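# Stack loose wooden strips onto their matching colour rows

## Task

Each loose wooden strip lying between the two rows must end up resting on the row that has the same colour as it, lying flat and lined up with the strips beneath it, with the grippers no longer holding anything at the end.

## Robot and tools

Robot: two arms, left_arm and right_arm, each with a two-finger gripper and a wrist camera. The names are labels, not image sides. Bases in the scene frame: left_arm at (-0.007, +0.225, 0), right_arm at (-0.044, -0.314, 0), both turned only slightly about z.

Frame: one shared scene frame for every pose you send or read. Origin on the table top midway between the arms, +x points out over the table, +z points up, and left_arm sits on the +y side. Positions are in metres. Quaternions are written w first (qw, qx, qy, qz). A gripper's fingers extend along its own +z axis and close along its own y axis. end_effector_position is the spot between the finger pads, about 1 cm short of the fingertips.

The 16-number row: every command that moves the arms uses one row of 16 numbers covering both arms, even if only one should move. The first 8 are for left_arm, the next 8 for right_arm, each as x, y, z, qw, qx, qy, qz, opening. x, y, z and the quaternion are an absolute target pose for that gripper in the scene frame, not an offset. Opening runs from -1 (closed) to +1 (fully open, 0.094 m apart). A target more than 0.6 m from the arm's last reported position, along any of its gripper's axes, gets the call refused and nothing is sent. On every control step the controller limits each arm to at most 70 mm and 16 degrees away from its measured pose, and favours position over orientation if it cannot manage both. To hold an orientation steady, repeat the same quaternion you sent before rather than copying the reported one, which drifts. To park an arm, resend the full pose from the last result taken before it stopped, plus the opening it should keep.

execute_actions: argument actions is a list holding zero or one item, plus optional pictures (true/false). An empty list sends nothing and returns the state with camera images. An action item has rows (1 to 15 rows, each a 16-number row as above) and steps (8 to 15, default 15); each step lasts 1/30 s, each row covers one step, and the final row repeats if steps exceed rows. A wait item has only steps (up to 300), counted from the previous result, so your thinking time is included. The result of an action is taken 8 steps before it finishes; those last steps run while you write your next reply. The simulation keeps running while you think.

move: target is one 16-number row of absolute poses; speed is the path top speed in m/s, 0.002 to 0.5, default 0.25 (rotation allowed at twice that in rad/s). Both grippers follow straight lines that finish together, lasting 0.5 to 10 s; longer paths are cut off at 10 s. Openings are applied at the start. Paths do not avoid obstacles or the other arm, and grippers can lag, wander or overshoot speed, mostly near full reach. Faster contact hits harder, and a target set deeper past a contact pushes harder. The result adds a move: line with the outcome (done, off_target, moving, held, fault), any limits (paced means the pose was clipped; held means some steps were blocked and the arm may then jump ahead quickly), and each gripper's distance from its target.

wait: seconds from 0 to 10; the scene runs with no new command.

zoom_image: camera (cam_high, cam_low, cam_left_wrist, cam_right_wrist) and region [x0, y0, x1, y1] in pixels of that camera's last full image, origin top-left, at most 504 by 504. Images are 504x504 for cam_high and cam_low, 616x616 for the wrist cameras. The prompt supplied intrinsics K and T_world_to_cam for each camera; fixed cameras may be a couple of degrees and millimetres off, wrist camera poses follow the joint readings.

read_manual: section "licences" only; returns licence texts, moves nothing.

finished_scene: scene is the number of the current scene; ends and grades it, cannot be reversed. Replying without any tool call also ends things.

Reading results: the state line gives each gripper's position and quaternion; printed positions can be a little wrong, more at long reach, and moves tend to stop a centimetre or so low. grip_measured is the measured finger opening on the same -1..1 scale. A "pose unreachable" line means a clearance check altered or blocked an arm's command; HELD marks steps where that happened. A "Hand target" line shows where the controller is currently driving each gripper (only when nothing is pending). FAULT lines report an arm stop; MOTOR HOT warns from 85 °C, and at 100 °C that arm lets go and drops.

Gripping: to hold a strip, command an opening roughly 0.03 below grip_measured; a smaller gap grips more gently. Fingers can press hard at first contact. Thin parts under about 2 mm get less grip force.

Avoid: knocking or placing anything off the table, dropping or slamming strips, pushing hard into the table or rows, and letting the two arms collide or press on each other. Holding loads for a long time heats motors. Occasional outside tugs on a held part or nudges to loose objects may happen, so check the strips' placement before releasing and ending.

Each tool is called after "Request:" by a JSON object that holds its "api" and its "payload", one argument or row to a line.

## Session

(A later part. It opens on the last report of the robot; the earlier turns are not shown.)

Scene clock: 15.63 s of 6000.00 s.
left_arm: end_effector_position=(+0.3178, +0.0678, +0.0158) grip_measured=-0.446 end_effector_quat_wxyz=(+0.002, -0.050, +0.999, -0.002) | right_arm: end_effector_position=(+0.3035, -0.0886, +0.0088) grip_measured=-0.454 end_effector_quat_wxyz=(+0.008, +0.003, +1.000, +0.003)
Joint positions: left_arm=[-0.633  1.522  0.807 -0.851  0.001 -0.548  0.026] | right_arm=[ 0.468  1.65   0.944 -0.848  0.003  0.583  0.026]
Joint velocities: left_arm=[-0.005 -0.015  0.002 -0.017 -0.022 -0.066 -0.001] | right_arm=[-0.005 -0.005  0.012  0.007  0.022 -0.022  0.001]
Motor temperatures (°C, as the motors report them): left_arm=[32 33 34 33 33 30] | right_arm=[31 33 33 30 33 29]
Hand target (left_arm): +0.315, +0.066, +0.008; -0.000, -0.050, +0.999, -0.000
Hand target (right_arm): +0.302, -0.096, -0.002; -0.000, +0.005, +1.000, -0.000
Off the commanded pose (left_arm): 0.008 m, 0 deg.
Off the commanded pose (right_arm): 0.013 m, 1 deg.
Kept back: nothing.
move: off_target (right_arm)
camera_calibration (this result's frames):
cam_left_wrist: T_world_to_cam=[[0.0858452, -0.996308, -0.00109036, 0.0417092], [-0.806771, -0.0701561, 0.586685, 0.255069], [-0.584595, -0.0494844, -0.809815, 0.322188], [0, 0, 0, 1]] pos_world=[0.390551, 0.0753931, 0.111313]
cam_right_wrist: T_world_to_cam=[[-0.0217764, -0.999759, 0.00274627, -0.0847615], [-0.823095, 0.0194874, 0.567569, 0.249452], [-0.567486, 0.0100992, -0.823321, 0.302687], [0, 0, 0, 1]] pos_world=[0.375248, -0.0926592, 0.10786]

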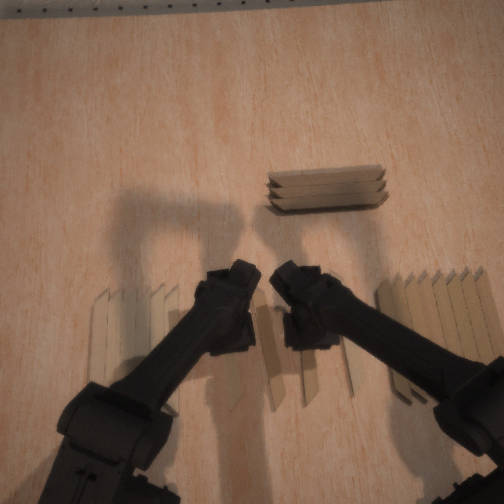

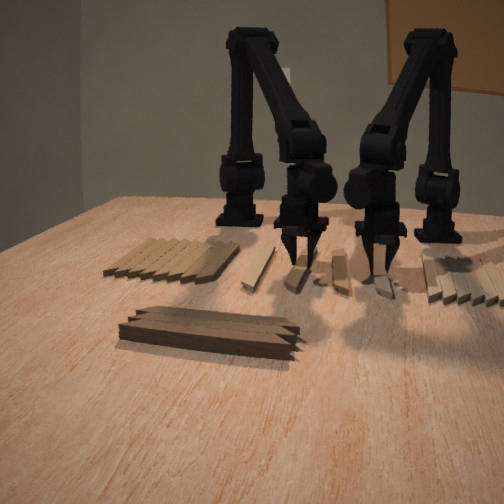

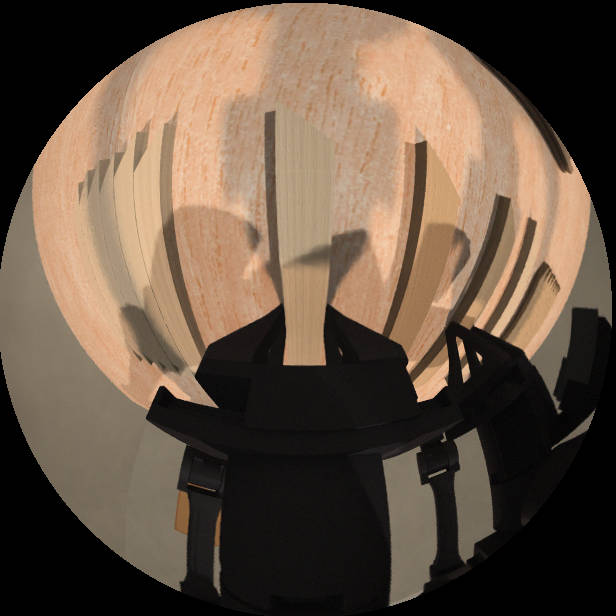

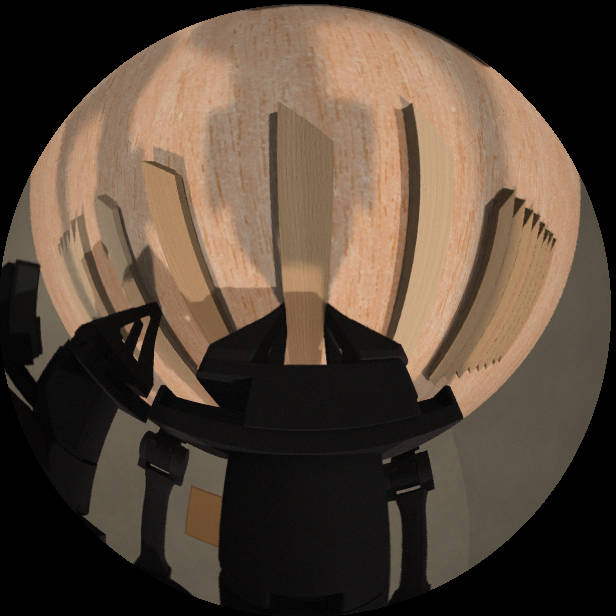

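Request:
{"api": "move", "payload": {
  "target": [0.315,0.075,0.07,0,-0.05,0.999,0,-0.5,0.302,-0.105,0.065,0,0.005,1,0,-0.5],
  "speed": 0.15
}}

Request:
{"api": "move", "payload": {
  "target": [0.325,0.295,0.06,0,0.005,1,0,-0.5,0.30,-0.375,0.055,0,0.003,1,0,-0.5]
}}

Scene clock: 16.87 s of 6000.00 s.
left_arm: end_effector_position=(+0.2975, +0.0798, +0.0557) grip_measured=-0.446 end_effector_quat_wxyz=(-0.012, -0.051, +0.999, +0.006) | right_arm: end_effector_position=(+0.2845, -0.1109, +0.0513) grip_measured=-0.454 end_effector_quat_wxyz=(-0.013, +0.005, +1.000, -0.009)
Joint positions: left_arm=[-0.627  1.409  0.815 -1.004  0.001 -0.545  0.026] | right_arm=[ 0.447  1.539  0.944 -1.007  0.003  0.565  0.026]
Joint velocities: left_arm=[-0.005 -0.015  0.012  0.002  0.022  0.007  0.   ] | right_arm=[-0.024 -0.015 -0.007  0.002  0.007  0.022 -0.   ]
Motor temperatures (°C, as the motors report them): left_arm=[32 33 34 33 33 30] | right_arm=[31 33 33 30 33 29]
Hand target (left_arm): +0.314, +0.076, +0.071; +0.000, -0.050, +0.999, +0.000
Hand target (right_arm): +0.302, -0.105, +0.065; +0.000, +0.005, +1.000, -0.000
Off the commanded pose (left_arm): 0.023 m, 2 deg.
Off the commanded pose (right_arm): 0.023 m, 2 deg.
Kept back: nothing.
move: off_target (left_arm, right_arm)
camera_calibration (this result's frames):
cam_left_wrist: T_world_to_cam=[[0.0886121, -0.995912, -0.0175511, 0.0555565], [-0.789045, -0.0809382, 0.60898, 0.210527], [-0.60791, -0.0401144, -0.792992, 0.348499], [0, 0, 0, 1]] pos_world=[0.373049, 0.0863489, 0.149125]
cam_right_wrist: T_world_to_cam=[[-0.0249313, -0.999258, 0.0293563, -0.108072], [-0.799229, 0.0375631, 0.599852, 0.203673], [-0.600509, -0.00850728, -0.799573, 0.333228], [0, 0, 0, 1]] pos_world=[0.360194, -0.112808, 0.147439]

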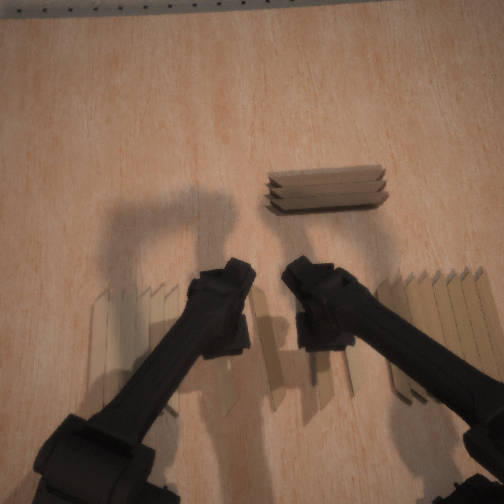

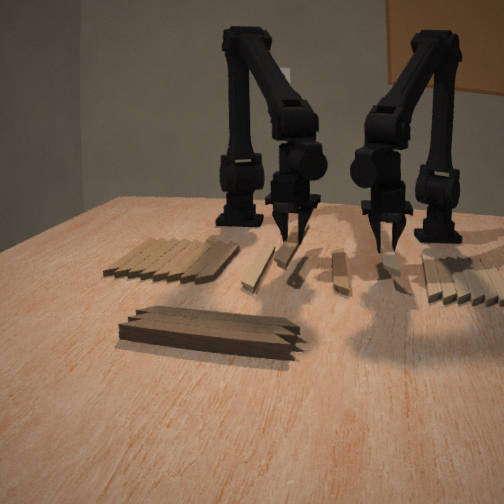

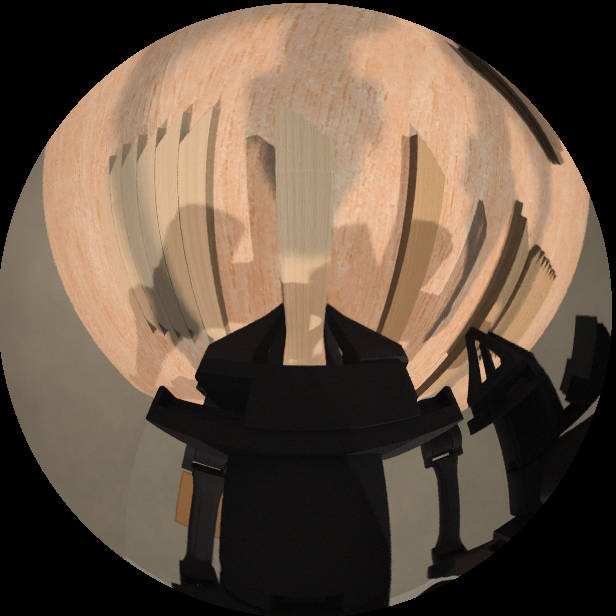

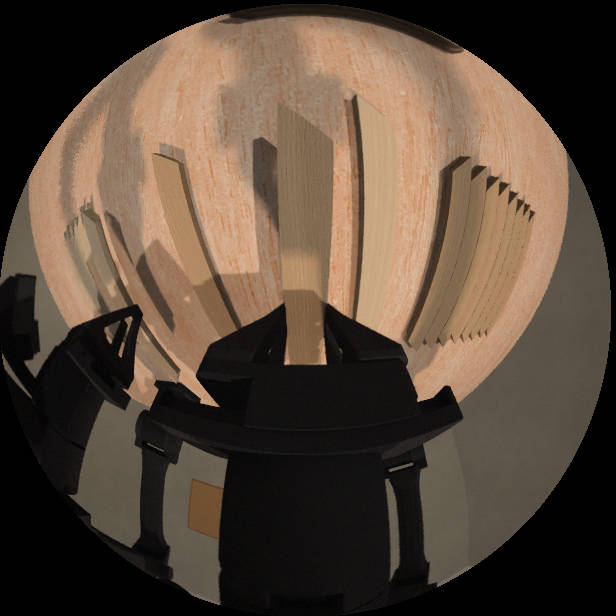

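Scene clock: 18.57 s of 6000.00 s.
left_arm: end_effector_position=(+0.3053, +0.3000, +0.0554) grip_measured=-0.446 end_effector_quat_wxyz=(-0.014, -0.002, +1.000, +0.007) | right_arm: end_effector_position=(+0.2914, -0.3749, +0.0550) grip_measured=-0.454 end_effector_quat_wxyz=(-0.011, +0.011, +1.000, -0.001)
Joint positions: left_arm=[ 0.042  1.365  0.77  -1.001 -0.02   0.221  0.026] | right_arm=[-0.284  1.416  0.82  -0.997  0.006 -0.155  0.026]
Joint velocities: left_arm=[-0.015  0.005  0.002 -0.002 -0.022  0.007 -0.001] | right_arm=[ 0.015 -0.005  0.002 -0.002 -0.007 -0.007 -0.001]
Motor temperatures (°C, as the motors report them): left_arm=[32 33 34 33 33 30] | right_arm=[31 33 33 30 33 29]
Hand target (left_arm): +0.322, +0.302, +0.061; +0.003, +0.005, +1.000, +0.009
Hand target (right_arm): +0.300, -0.375, +0.056; -0.004, +0.003, +1.000, -0.000
Off the commanded pose (left_arm): 0.021 m, 2 deg.
Off the commanded pose (right_arm): 0.009 m, 2 deg.
Kept back: nothing.
move: off_target (left_arm)
camera_calibration (this result's frames):
cam_left_wrist: T_world_to_cam=[[-0.00886121, -0.999789, -0.0185255, 0.305152], [-0.790528, -0.00434105, 0.61241, 0.211897], [-0.612361, 0.0200716, -0.790323, 0.345045], [0, 0, 0, 1]] pos_world=[0.381507, 0.299082, 0.148583]
cam_right_wrist: T_world_to_cam=[[-0.0358071, -0.999271, 0.0132425, -0.367753], [-0.800271, 0.036608, 0.598519, 0.216891], [-0.598568, 0.0108336, -0.800999, 0.344813], [0, 0, 0, 1]] pos_world=[0.366798, -0.37916, 0.151251]

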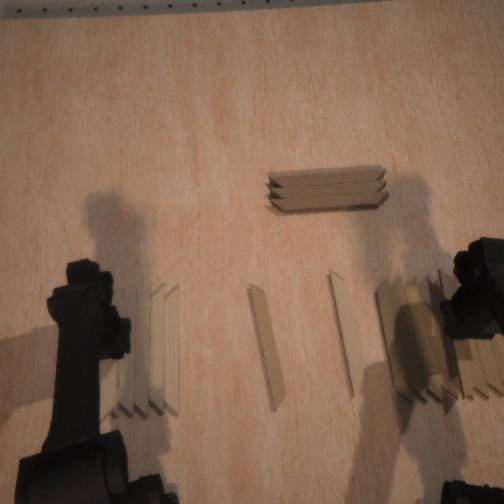

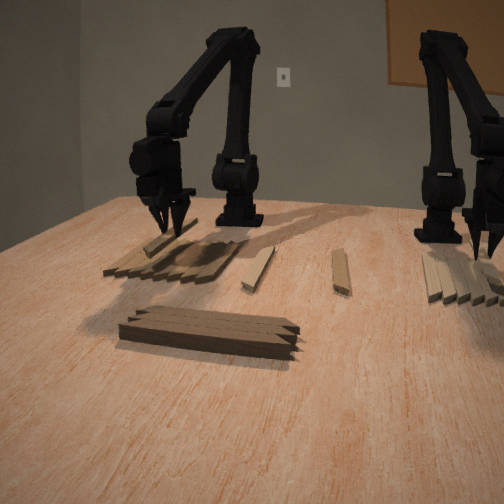

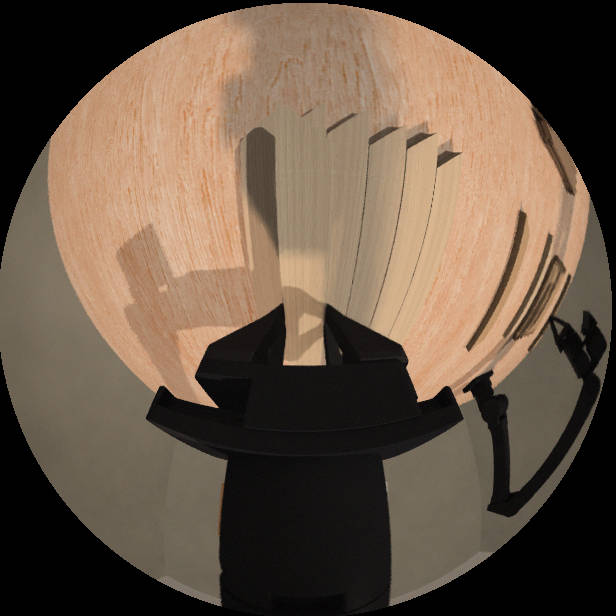

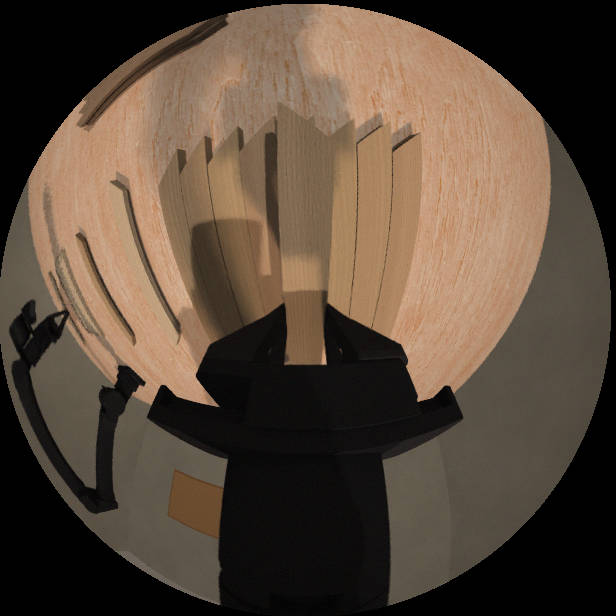

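Request:
{"api": "move", "payload": {
  "target": [0.325,0.298,0.033,0,0.005,1,0,-0.5,0.30,-0.375,0.026,0,-0.002,1,0,-0.5],
  "speed": 0.06
}}

Request:
{"api": "zoom_image", "payload": {
  "camera": "cam_low",
  "region": [90,200,250,300]
}}

Request:
{"api": "zoom_image", "payload": {
  "camera": "cam_left_wrist",
  "region": [200,70,430,330]
}}

Scene clock: 19.70 s of 6000.00 s.
left_arm: end_effector_position=(+0.3191, +0.3004, +0.0353) grip_measured=-0.446 end_effector_quat_wxyz=(-0.006, -0.001, +1.000, +0.001) | right_arm: end_effector_position=(+0.3009, -0.3763, +0.0308) grip_measured=-0.454 end_effector_quat_wxyz=(+0.000, +0.004, +1.000, -0.002)
Joint positions: left_arm=[ 0.042  1.429  0.77  -0.924 -0.004  0.223  0.026] | right_arm=[-0.284  1.47   0.799 -0.898  0.005 -0.167  0.026]
Joint velocities: left_arm=[ 0.015  0.005 -0.012 -0.017 -0.022 -0.066 -0.   ] | right_arm=[-0.005 -0.005  0.012 -0.002  0.037 -0.007  0.001]
Motor temperatures (°C, as the motors report them): left_arm=[32 33 34 33 33 30] | right_arm=[31 33 33 30 33 29]
Hand target (left_arm): +0.325, +0.298, +0.033; +0.000, +0.005, +1.000, +0.000
Hand target (right_arm): +0.300, -0.375, +0.026; -0.000, -0.002, +1.000, -0.000
Off the commanded pose (left_arm): 0.007 m, 1 deg.
Off the commanded pose (right_arm): 0.005 m, 1 deg.
Kept back: nothing.
move: done
camera_calibration (this result's frames):
cam_left_wrist: T_world_to_cam=[[-0.0106588, -0.999926, -0.00593131, 0.305423], [-0.800352, 0.00497531, 0.59951, 0.235947], [-0.599436, 0.0111372, -0.800345, 0.336502], [0, 0, 0, 1]] pos_world=[0.393807, 0.300478, 0.129676]
cam_right_wrist: T_world_to_cam=[[-0.0239554, -0.999605, 0.0146711, -0.372194], [-0.814551, 0.0280246, 0.579414, 0.240747], [-0.579597, 0.00192978, -0.814901, 0.322495], [0, 0, 0, 1]] pos_world=[0.374101, -0.379416, 0.12877]

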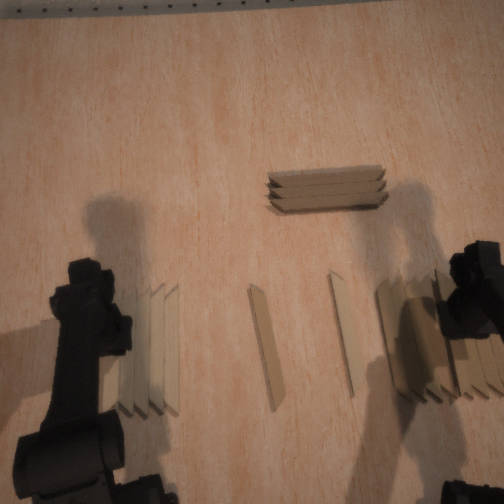

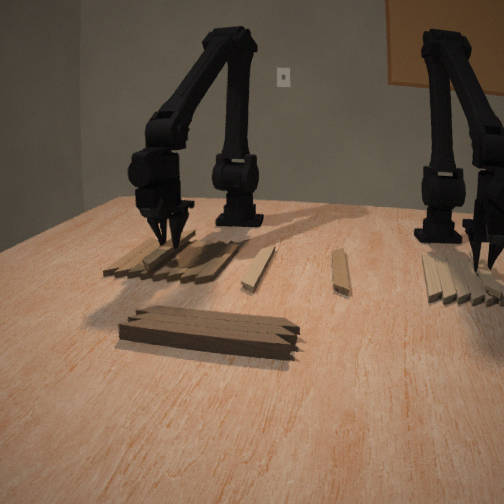

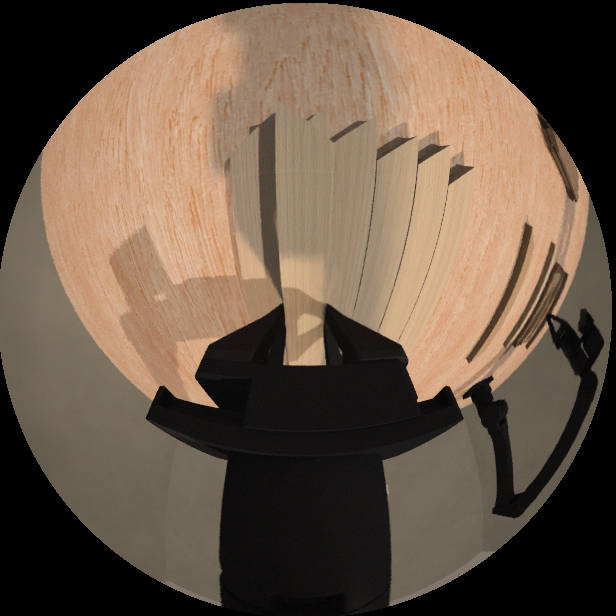

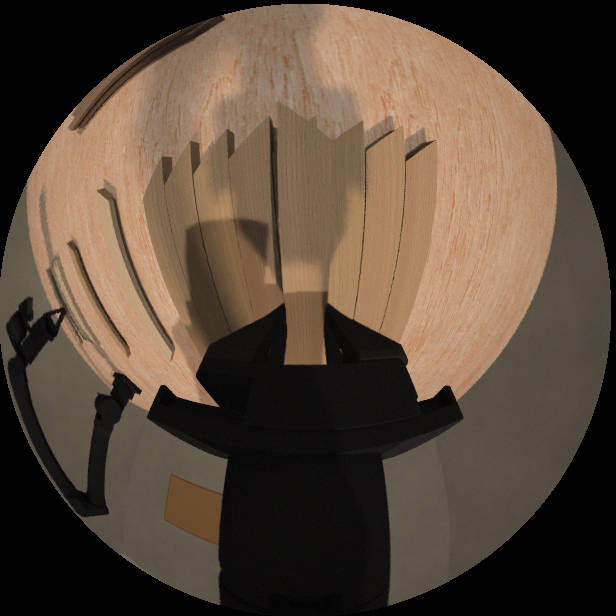

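Region (90, 200, 250, 300) of cam_low's 504x504 image, scaled by 3.150, with more detail than that image has; it fills the top 315 rows of this view, and the rest is white.

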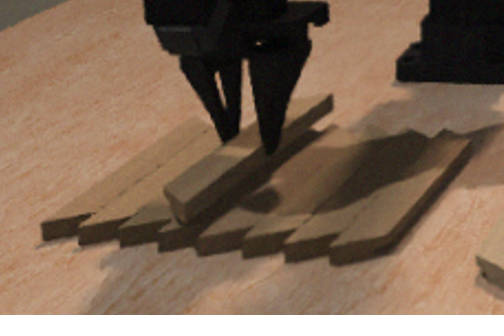

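Region (200, 70, 430, 330) of cam_left_wrist's 616x616 image, scaled by 1.938, with more detail than that image has; it fills the left 446 columns of this view, and the rest is white.

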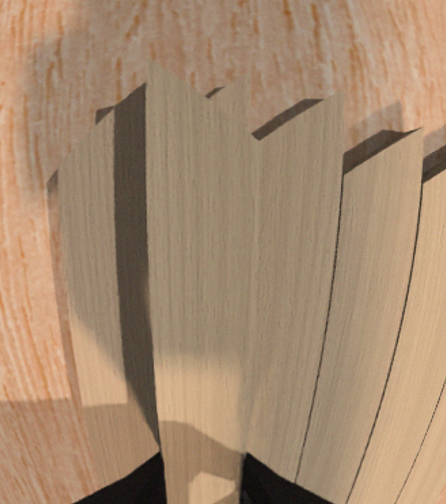

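Request:
{"api": "move", "payload": {
  "target": [0.318,0.304,0.024,0,0.005,1,0,-0.5,0.296,-0.363,0.019,0,-0.002,1,0,-0.5],
  "speed": 0.04
}}

Request:
{"api": "move", "payload": {
  "target": [0.318,0.304,0.024,0,0.005,1,0,0,0.296,-0.363,0.019,0,-0.002,1,0,0]
}}

Request:
{"api": "move", "payload": {
  "target": [0.318,0.304,0.09,0,0.005,1,0,0.2,0.296,-0.363,0.09,0,-0.002,1,0,0.2]
}}

Request:
{"api": "move", "payload": {
  "target": [0.3,0.32,0.1,0,0.005,1,0,0.2,0.298,-0.008,0.05,0,-0.055,0.998,0,0.2],
  "speed": 0.35
}}

Scene clock: 21.00 s of 6000.00 s.
left_arm: end_effector_position=(+0.3191, +0.3022, +0.0312) grip_measured=-0.446 end_effector_quat_wxyz=(+0.001, +0.004, +1.000, +0.002) | right_arm: end_effector_position=(+0.2969, -0.3683, +0.0240) grip_measured=-0.454 end_effector_quat_wxyz=(+0.001, -0.002, +1.000, -0.002)
Joint positions: left_arm=[ 0.048  1.429  0.757 -0.895 -0.004  0.239  0.026] | right_arm=[-0.264  1.47   0.776 -0.875  0.004 -0.159  0.026]
Joint velocities: left_arm=[-0.015 -0.015 -0.007  0.012 -0.037 -0.022 -0.   ] | right_arm=[-0.015  0.005  0.002  0.007 -0.007 -0.007 -0.   ]
Motor temperatures (°C, as the motors report them): left_arm=[32 33 34 33 33 30] | right_arm=[31 33 33 30 33 29]
Hand target (left_arm): +0.318, +0.304, +0.024; -0.000, +0.005, +1.000, +0.000
Hand target (right_arm): +0.296, -0.363, +0.019; -0.000, -0.002, +1.000, -0.000
Off the commanded pose (left_arm): 0.007 m, 0 deg.
Off the commanded pose (right_arm): 0.007 m, 0 deg.
Kept back: nothing.
move: done
camera_calibration (this result's frames):
cam_left_wrist: T_world_to_cam=[[-0.0204647, -0.999746, -0.00944931, 0.31042], [-0.80885, 0.0110003, 0.587912, 0.239675], [-0.587659, 0.0196745, -0.80887, 0.327091], [0, 0, 0, 1]] pos_world=[0.392432, 0.301269, 0.1266]
cam_right_wrist: T_world_to_cam=[[-0.0113817, -0.999832, 0.0143973, -0.367989], [-0.815332, 0.0176149, 0.578726, 0.237583], [-0.578882, -0.00515169, -0.815395, 0.311805], [0, 0, 0, 1]] pos_world=[0.370019, -0.370505, 0.122047]

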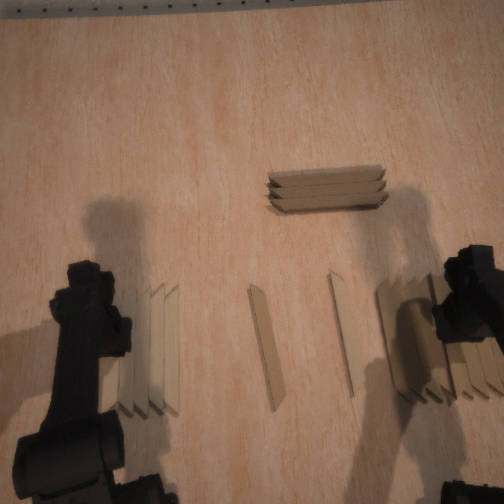

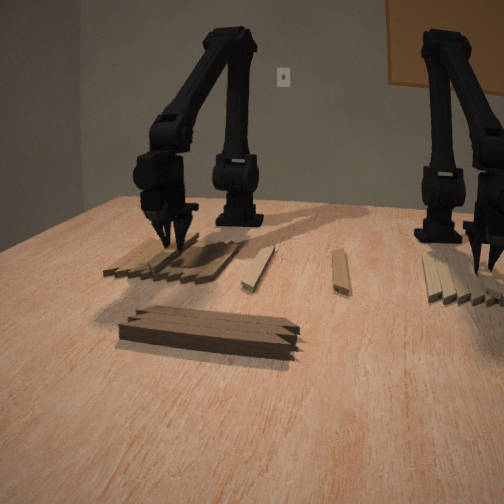

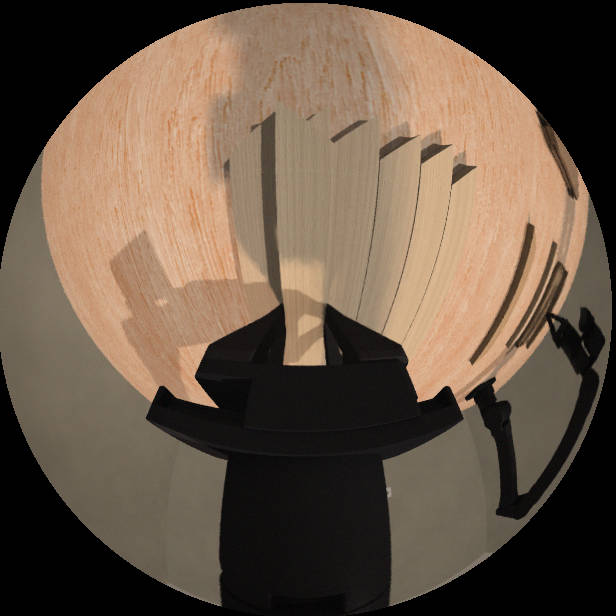

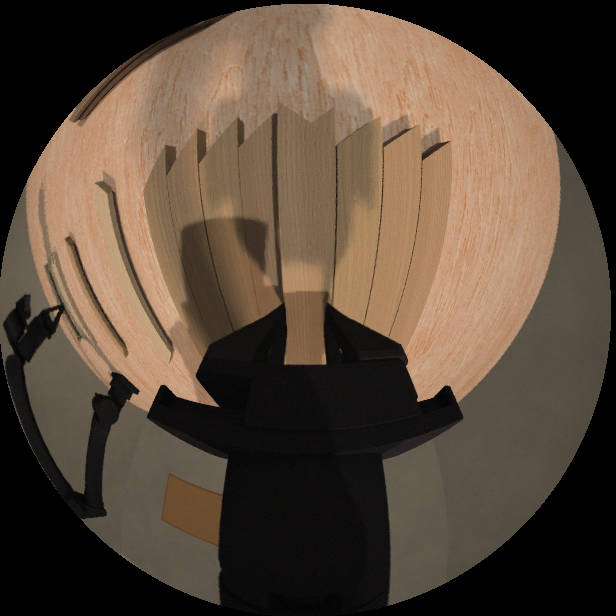

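Scene clock: 21.70 s of 6000.00 s.
left_arm: end_effector_position=(+0.3191, +0.3022, +0.0312) grip_measured=-0.002 end_effector_quat_wxyz=(+0.001, +0.004, +1.000, +0.002) | right_arm: end_effector_position=(+0.2969, -0.3683, +0.0240) grip_measured=-0.002 end_effector_quat_wxyz=(+0.001, -0.001, +1.000, -0.002)
Joint positions: left_arm=[ 0.048  1.429  0.757 -0.895 -0.004  0.239  0.047] | right_arm=[-0.264  1.47   0.776 -0.875  0.004 -0.159  0.047]
Joint velocities: left_arm=[-0.005 -0.015 -0.027  0.022 -0.007 -0.051 -0.001] | right_arm=[-0.015 -0.005  0.017 -0.012  0.007  0.022 -0.   ]
Motor temperatures (°C, as the motors report them): left_arm=[32 33 34 33 33 30] | right_arm=[31 33 33 30 33 29]
Hand target (left_arm): +0.318, +0.304, +0.024; -0.000, +0.005, +1.000, +0.000
Hand target (right_arm): +0.296, -0.363, +0.019; -0.000, -0.002, +1.000, +0.000
Off the commanded pose (left_arm): 0.007 m, 0 deg.
Off the commanded pose (right_arm): 0.007 m, 0 deg.
Kept back: nothing.
move: done
camera_calibration (this result's frames):
cam_left_wrist: T_world_to_cam=[[-0.0212275, -0.99973, -0.00945087, 0.310658], [-0.808839, 0.0116165, 0.587915, 0.239485], [-0.587646, 0.0201242, -0.808868, 0.326951], [0, 0, 0, 1]] pos_world=[0.392432, 0.301213, 0.126599]
cam_right_wrist: T_world_to_cam=[[-0.0121446, -0.999823, 0.0143961, -0.367759], [-0.81532, 0.0182363, 0.578723, 0.237809], [-0.578883, -0.00470908, -0.815397, 0.311968], [0, 0, 0, 1]] pos_world=[0.370017, -0.370561, 0.122047]

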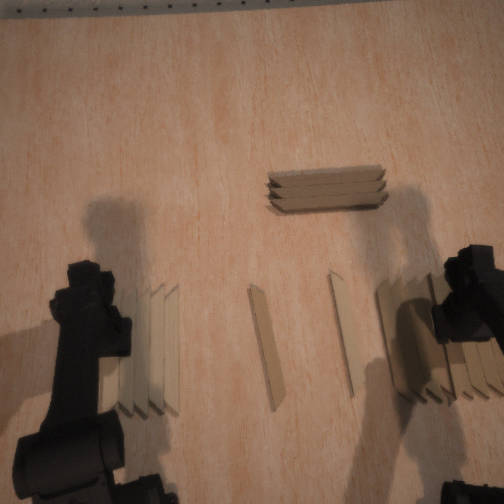

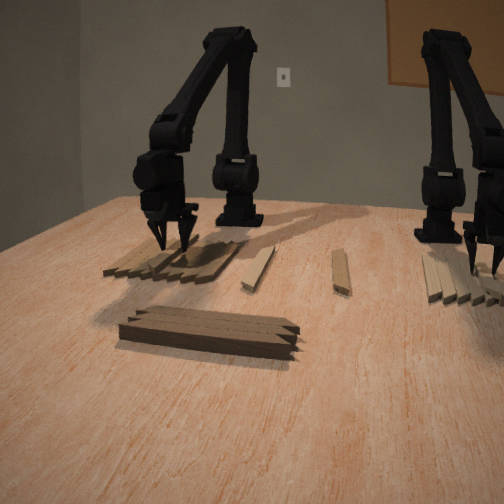

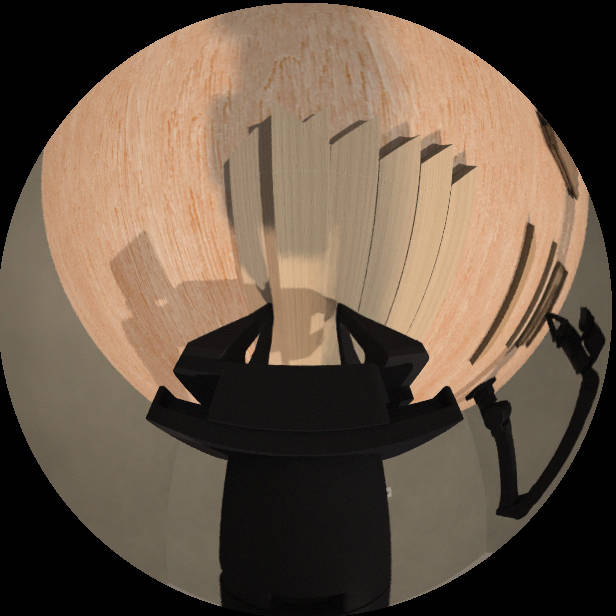

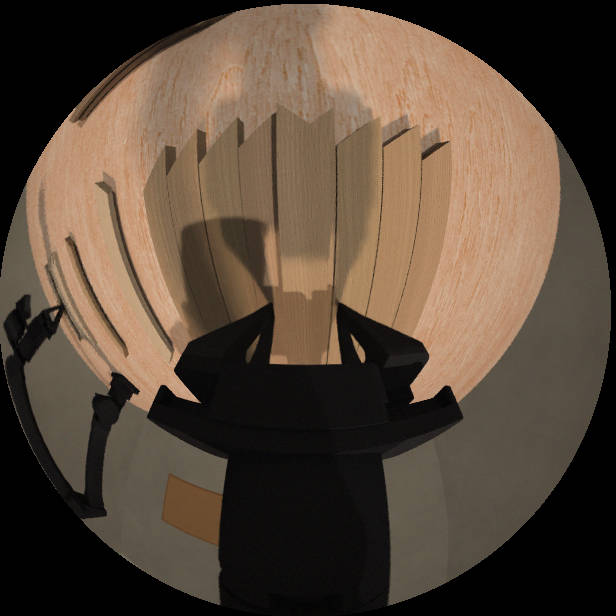

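Scene clock: 22.53 s of 6000.00 s.
left_arm: end_effector_position=(+0.3055, +0.2990, +0.0784) grip_measured=+0.198 end_effector_quat_wxyz=(-0.008, +0.004, +1.000, -0.000) | right_arm: end_effector_position=(+0.2824, -0.3659, +0.0791) grip_measured=+0.198 end_effector_quat_wxyz=(-0.009, -0.001, +1.000, -0.000)
Joint positions: left_arm=[ 0.048  1.321  0.8   -1.066 -0.004  0.24   0.056] | right_arm=[-0.264  1.347  0.827 -1.069  0.004 -0.158  0.056]
Joint velocities: left_arm=[-0.015 -0.005  0.007 -0.002  0.037 -0.066  0.001] | right_arm=[-0.015 -0.005 -0.017 -0.007 -0.037  0.022  0.   ]
Motor temperatures (°C, as the motors report them): left_arm=[32 33 34 33 33 30] | right_arm=[31 33 33 30 33 29]
Hand target (left_arm): +0.317, +0.304, +0.090; +0.000, +0.005, +1.000, +0.000
Hand target (right_arm): +0.297, -0.363, +0.090; +0.000, -0.002, +1.000, +0.000
Off the commanded pose (left_arm): 0.018 m, 1 deg.
Off the commanded pose (right_arm): 0.018 m, 1 deg.
Kept back: nothing.
move: off_target (left_arm, right_arm)
camera_calibration (this result's frames):
cam_left_wrist: T_world_to_cam=[[-0.0217418, -0.999753, -0.00458283, 0.307383], [-0.797556, 0.0145801, 0.603068, 0.195208], [-0.602852, 0.0167668, -0.797677, 0.361944], [0, 0, 0, 1]] pos_world=[0.380572, 0.298392, 0.172399]
cam_right_wrist: T_world_to_cam=[[-0.0122707, -0.999863, 0.011076, -0.366107], [-0.803404, 0.016453, 0.595208, 0.188719], [-0.595308, -0.00159488, -0.803496, 0.353418], [0, 0, 0, 1]] pos_world=[0.357518, -0.368599, 0.175698]

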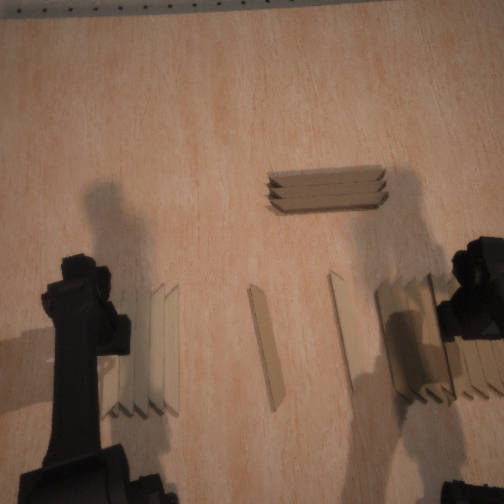

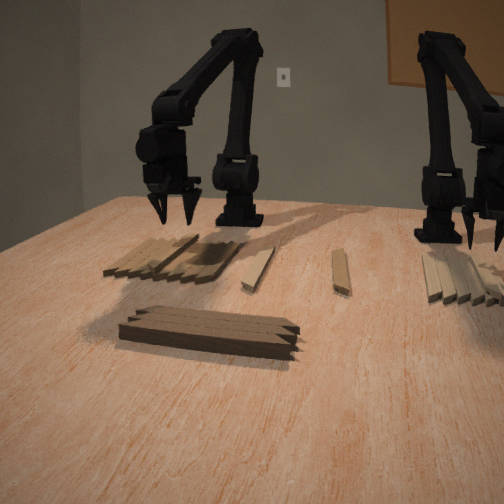

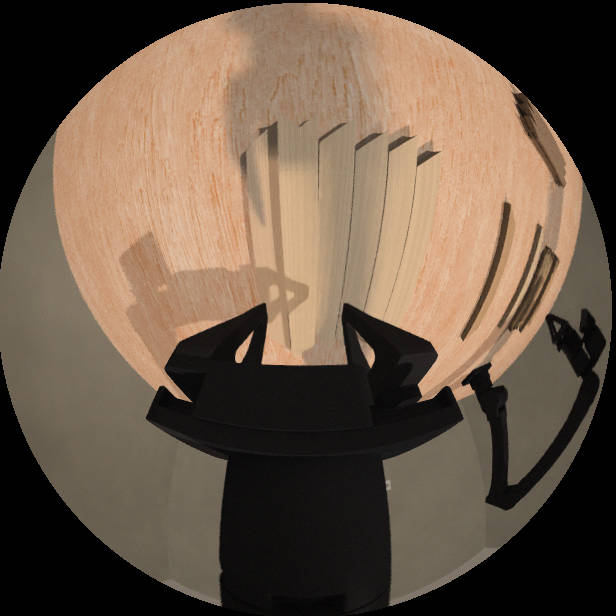

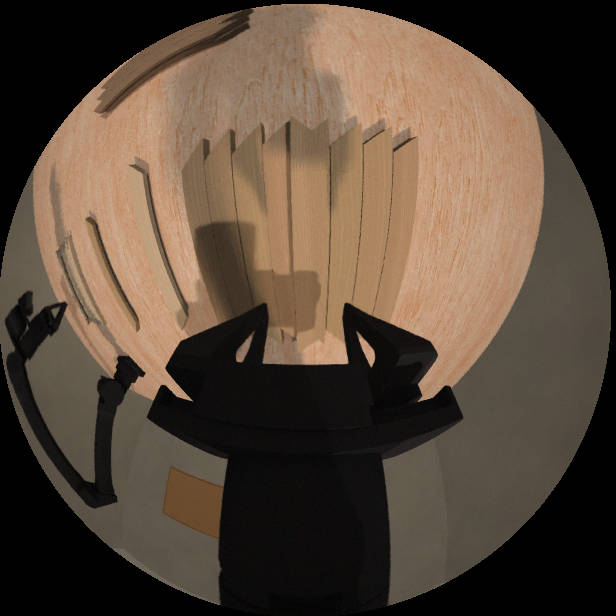

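Scene clock: 24.20 s of 6000.00 s.
left_arm: end_effector_position=(+0.2940, +0.3166, +0.0900) grip_measured=+0.198 end_effector_quat_wxyz=(-0.006, +0.004, +1.000, +0.000) | right_arm: end_effector_position=(+0.2822, -0.0182, +0.0392) grip_measured=+0.198 end_effector_quat_wxyz=(-0.010, -0.063, +0.998, -0.009)
Joint positions: left_arm=[ 0.11   1.282  0.8   -1.1   -0.004  0.302  0.056] | right_arm=[ 0.629  1.68   1.084 -1.001  0.001  0.61   0.056]
Joint velocities: left_arm=[-0.005 -0.015  0.017  0.002  0.007  0.022  0.   ] | right_arm=[-0.015  0.005 -0.012 -0.007 -0.037 -0.022 -0.   ]
Motor temperatures (°C, as the motors report them): left_arm=[32 33 34 33 33 30] | right_arm=[31 33 34 30 33 29]
Hand target (left_arm): +0.299, +0.320, +0.100; +0.000, +0.005, +1.000, +0.001
Hand target (right_arm): +0.297, -0.008, +0.049; +0.005, -0.055, +0.998, +0.000
Off the commanded pose (left_arm): 0.012 m, 1 deg.
Off the commanded pose (right_arm): 0.022 m, 2 deg.
Kept back: nothing.
move: off_target (left_arm, right_arm)
camera_calibration (this result's frames):
cam_left_wrist: T_world_to_cam=[[-0.021331, -0.99976, -0.00507252, 0.324722], [-0.800433, 0.0140377, 0.599258, 0.1801], [-0.599043, 0.016843, -0.80054, 0.3631], [0, 0, 0, 1]] pos_world=[0.368597, 0.316, 0.184396]
cam_right_wrist: T_world_to_cam=[[0.111985, -0.993347, 0.0268494, -0.0535646], [-0.799022, -0.0739488, 0.596737, 0.203615], [-0.590781, -0.0882791, -0.801988, 0.318856], [0, 0, 0, 1]] pos_world=[0.357066, -0.0100028, 0.135652]

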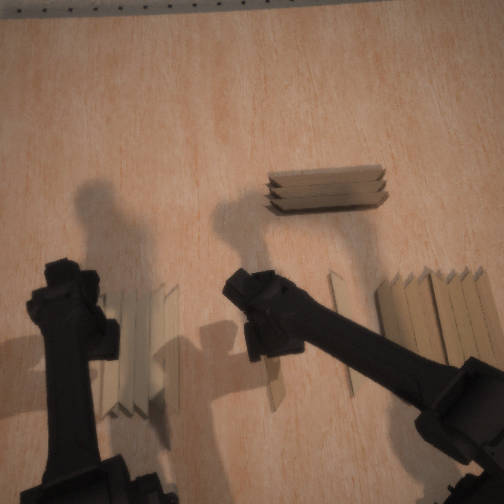

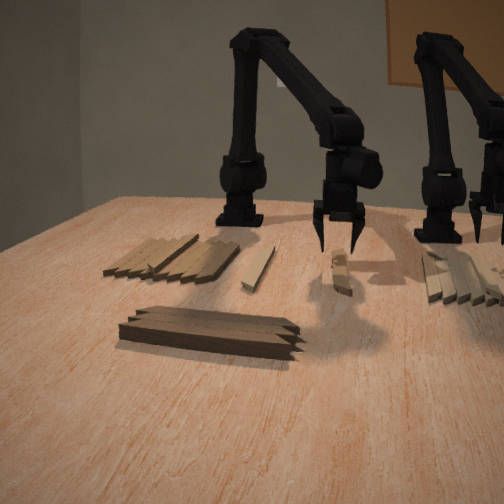

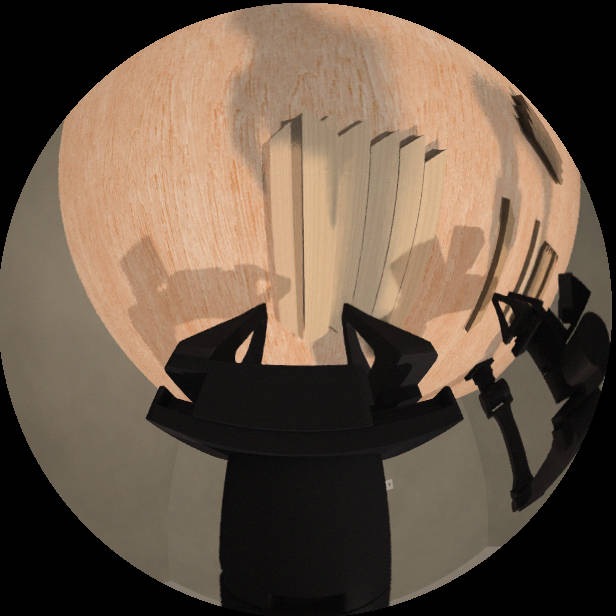

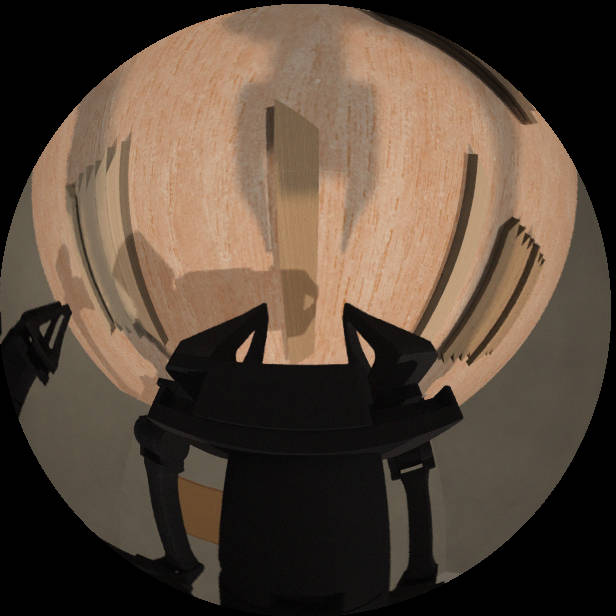

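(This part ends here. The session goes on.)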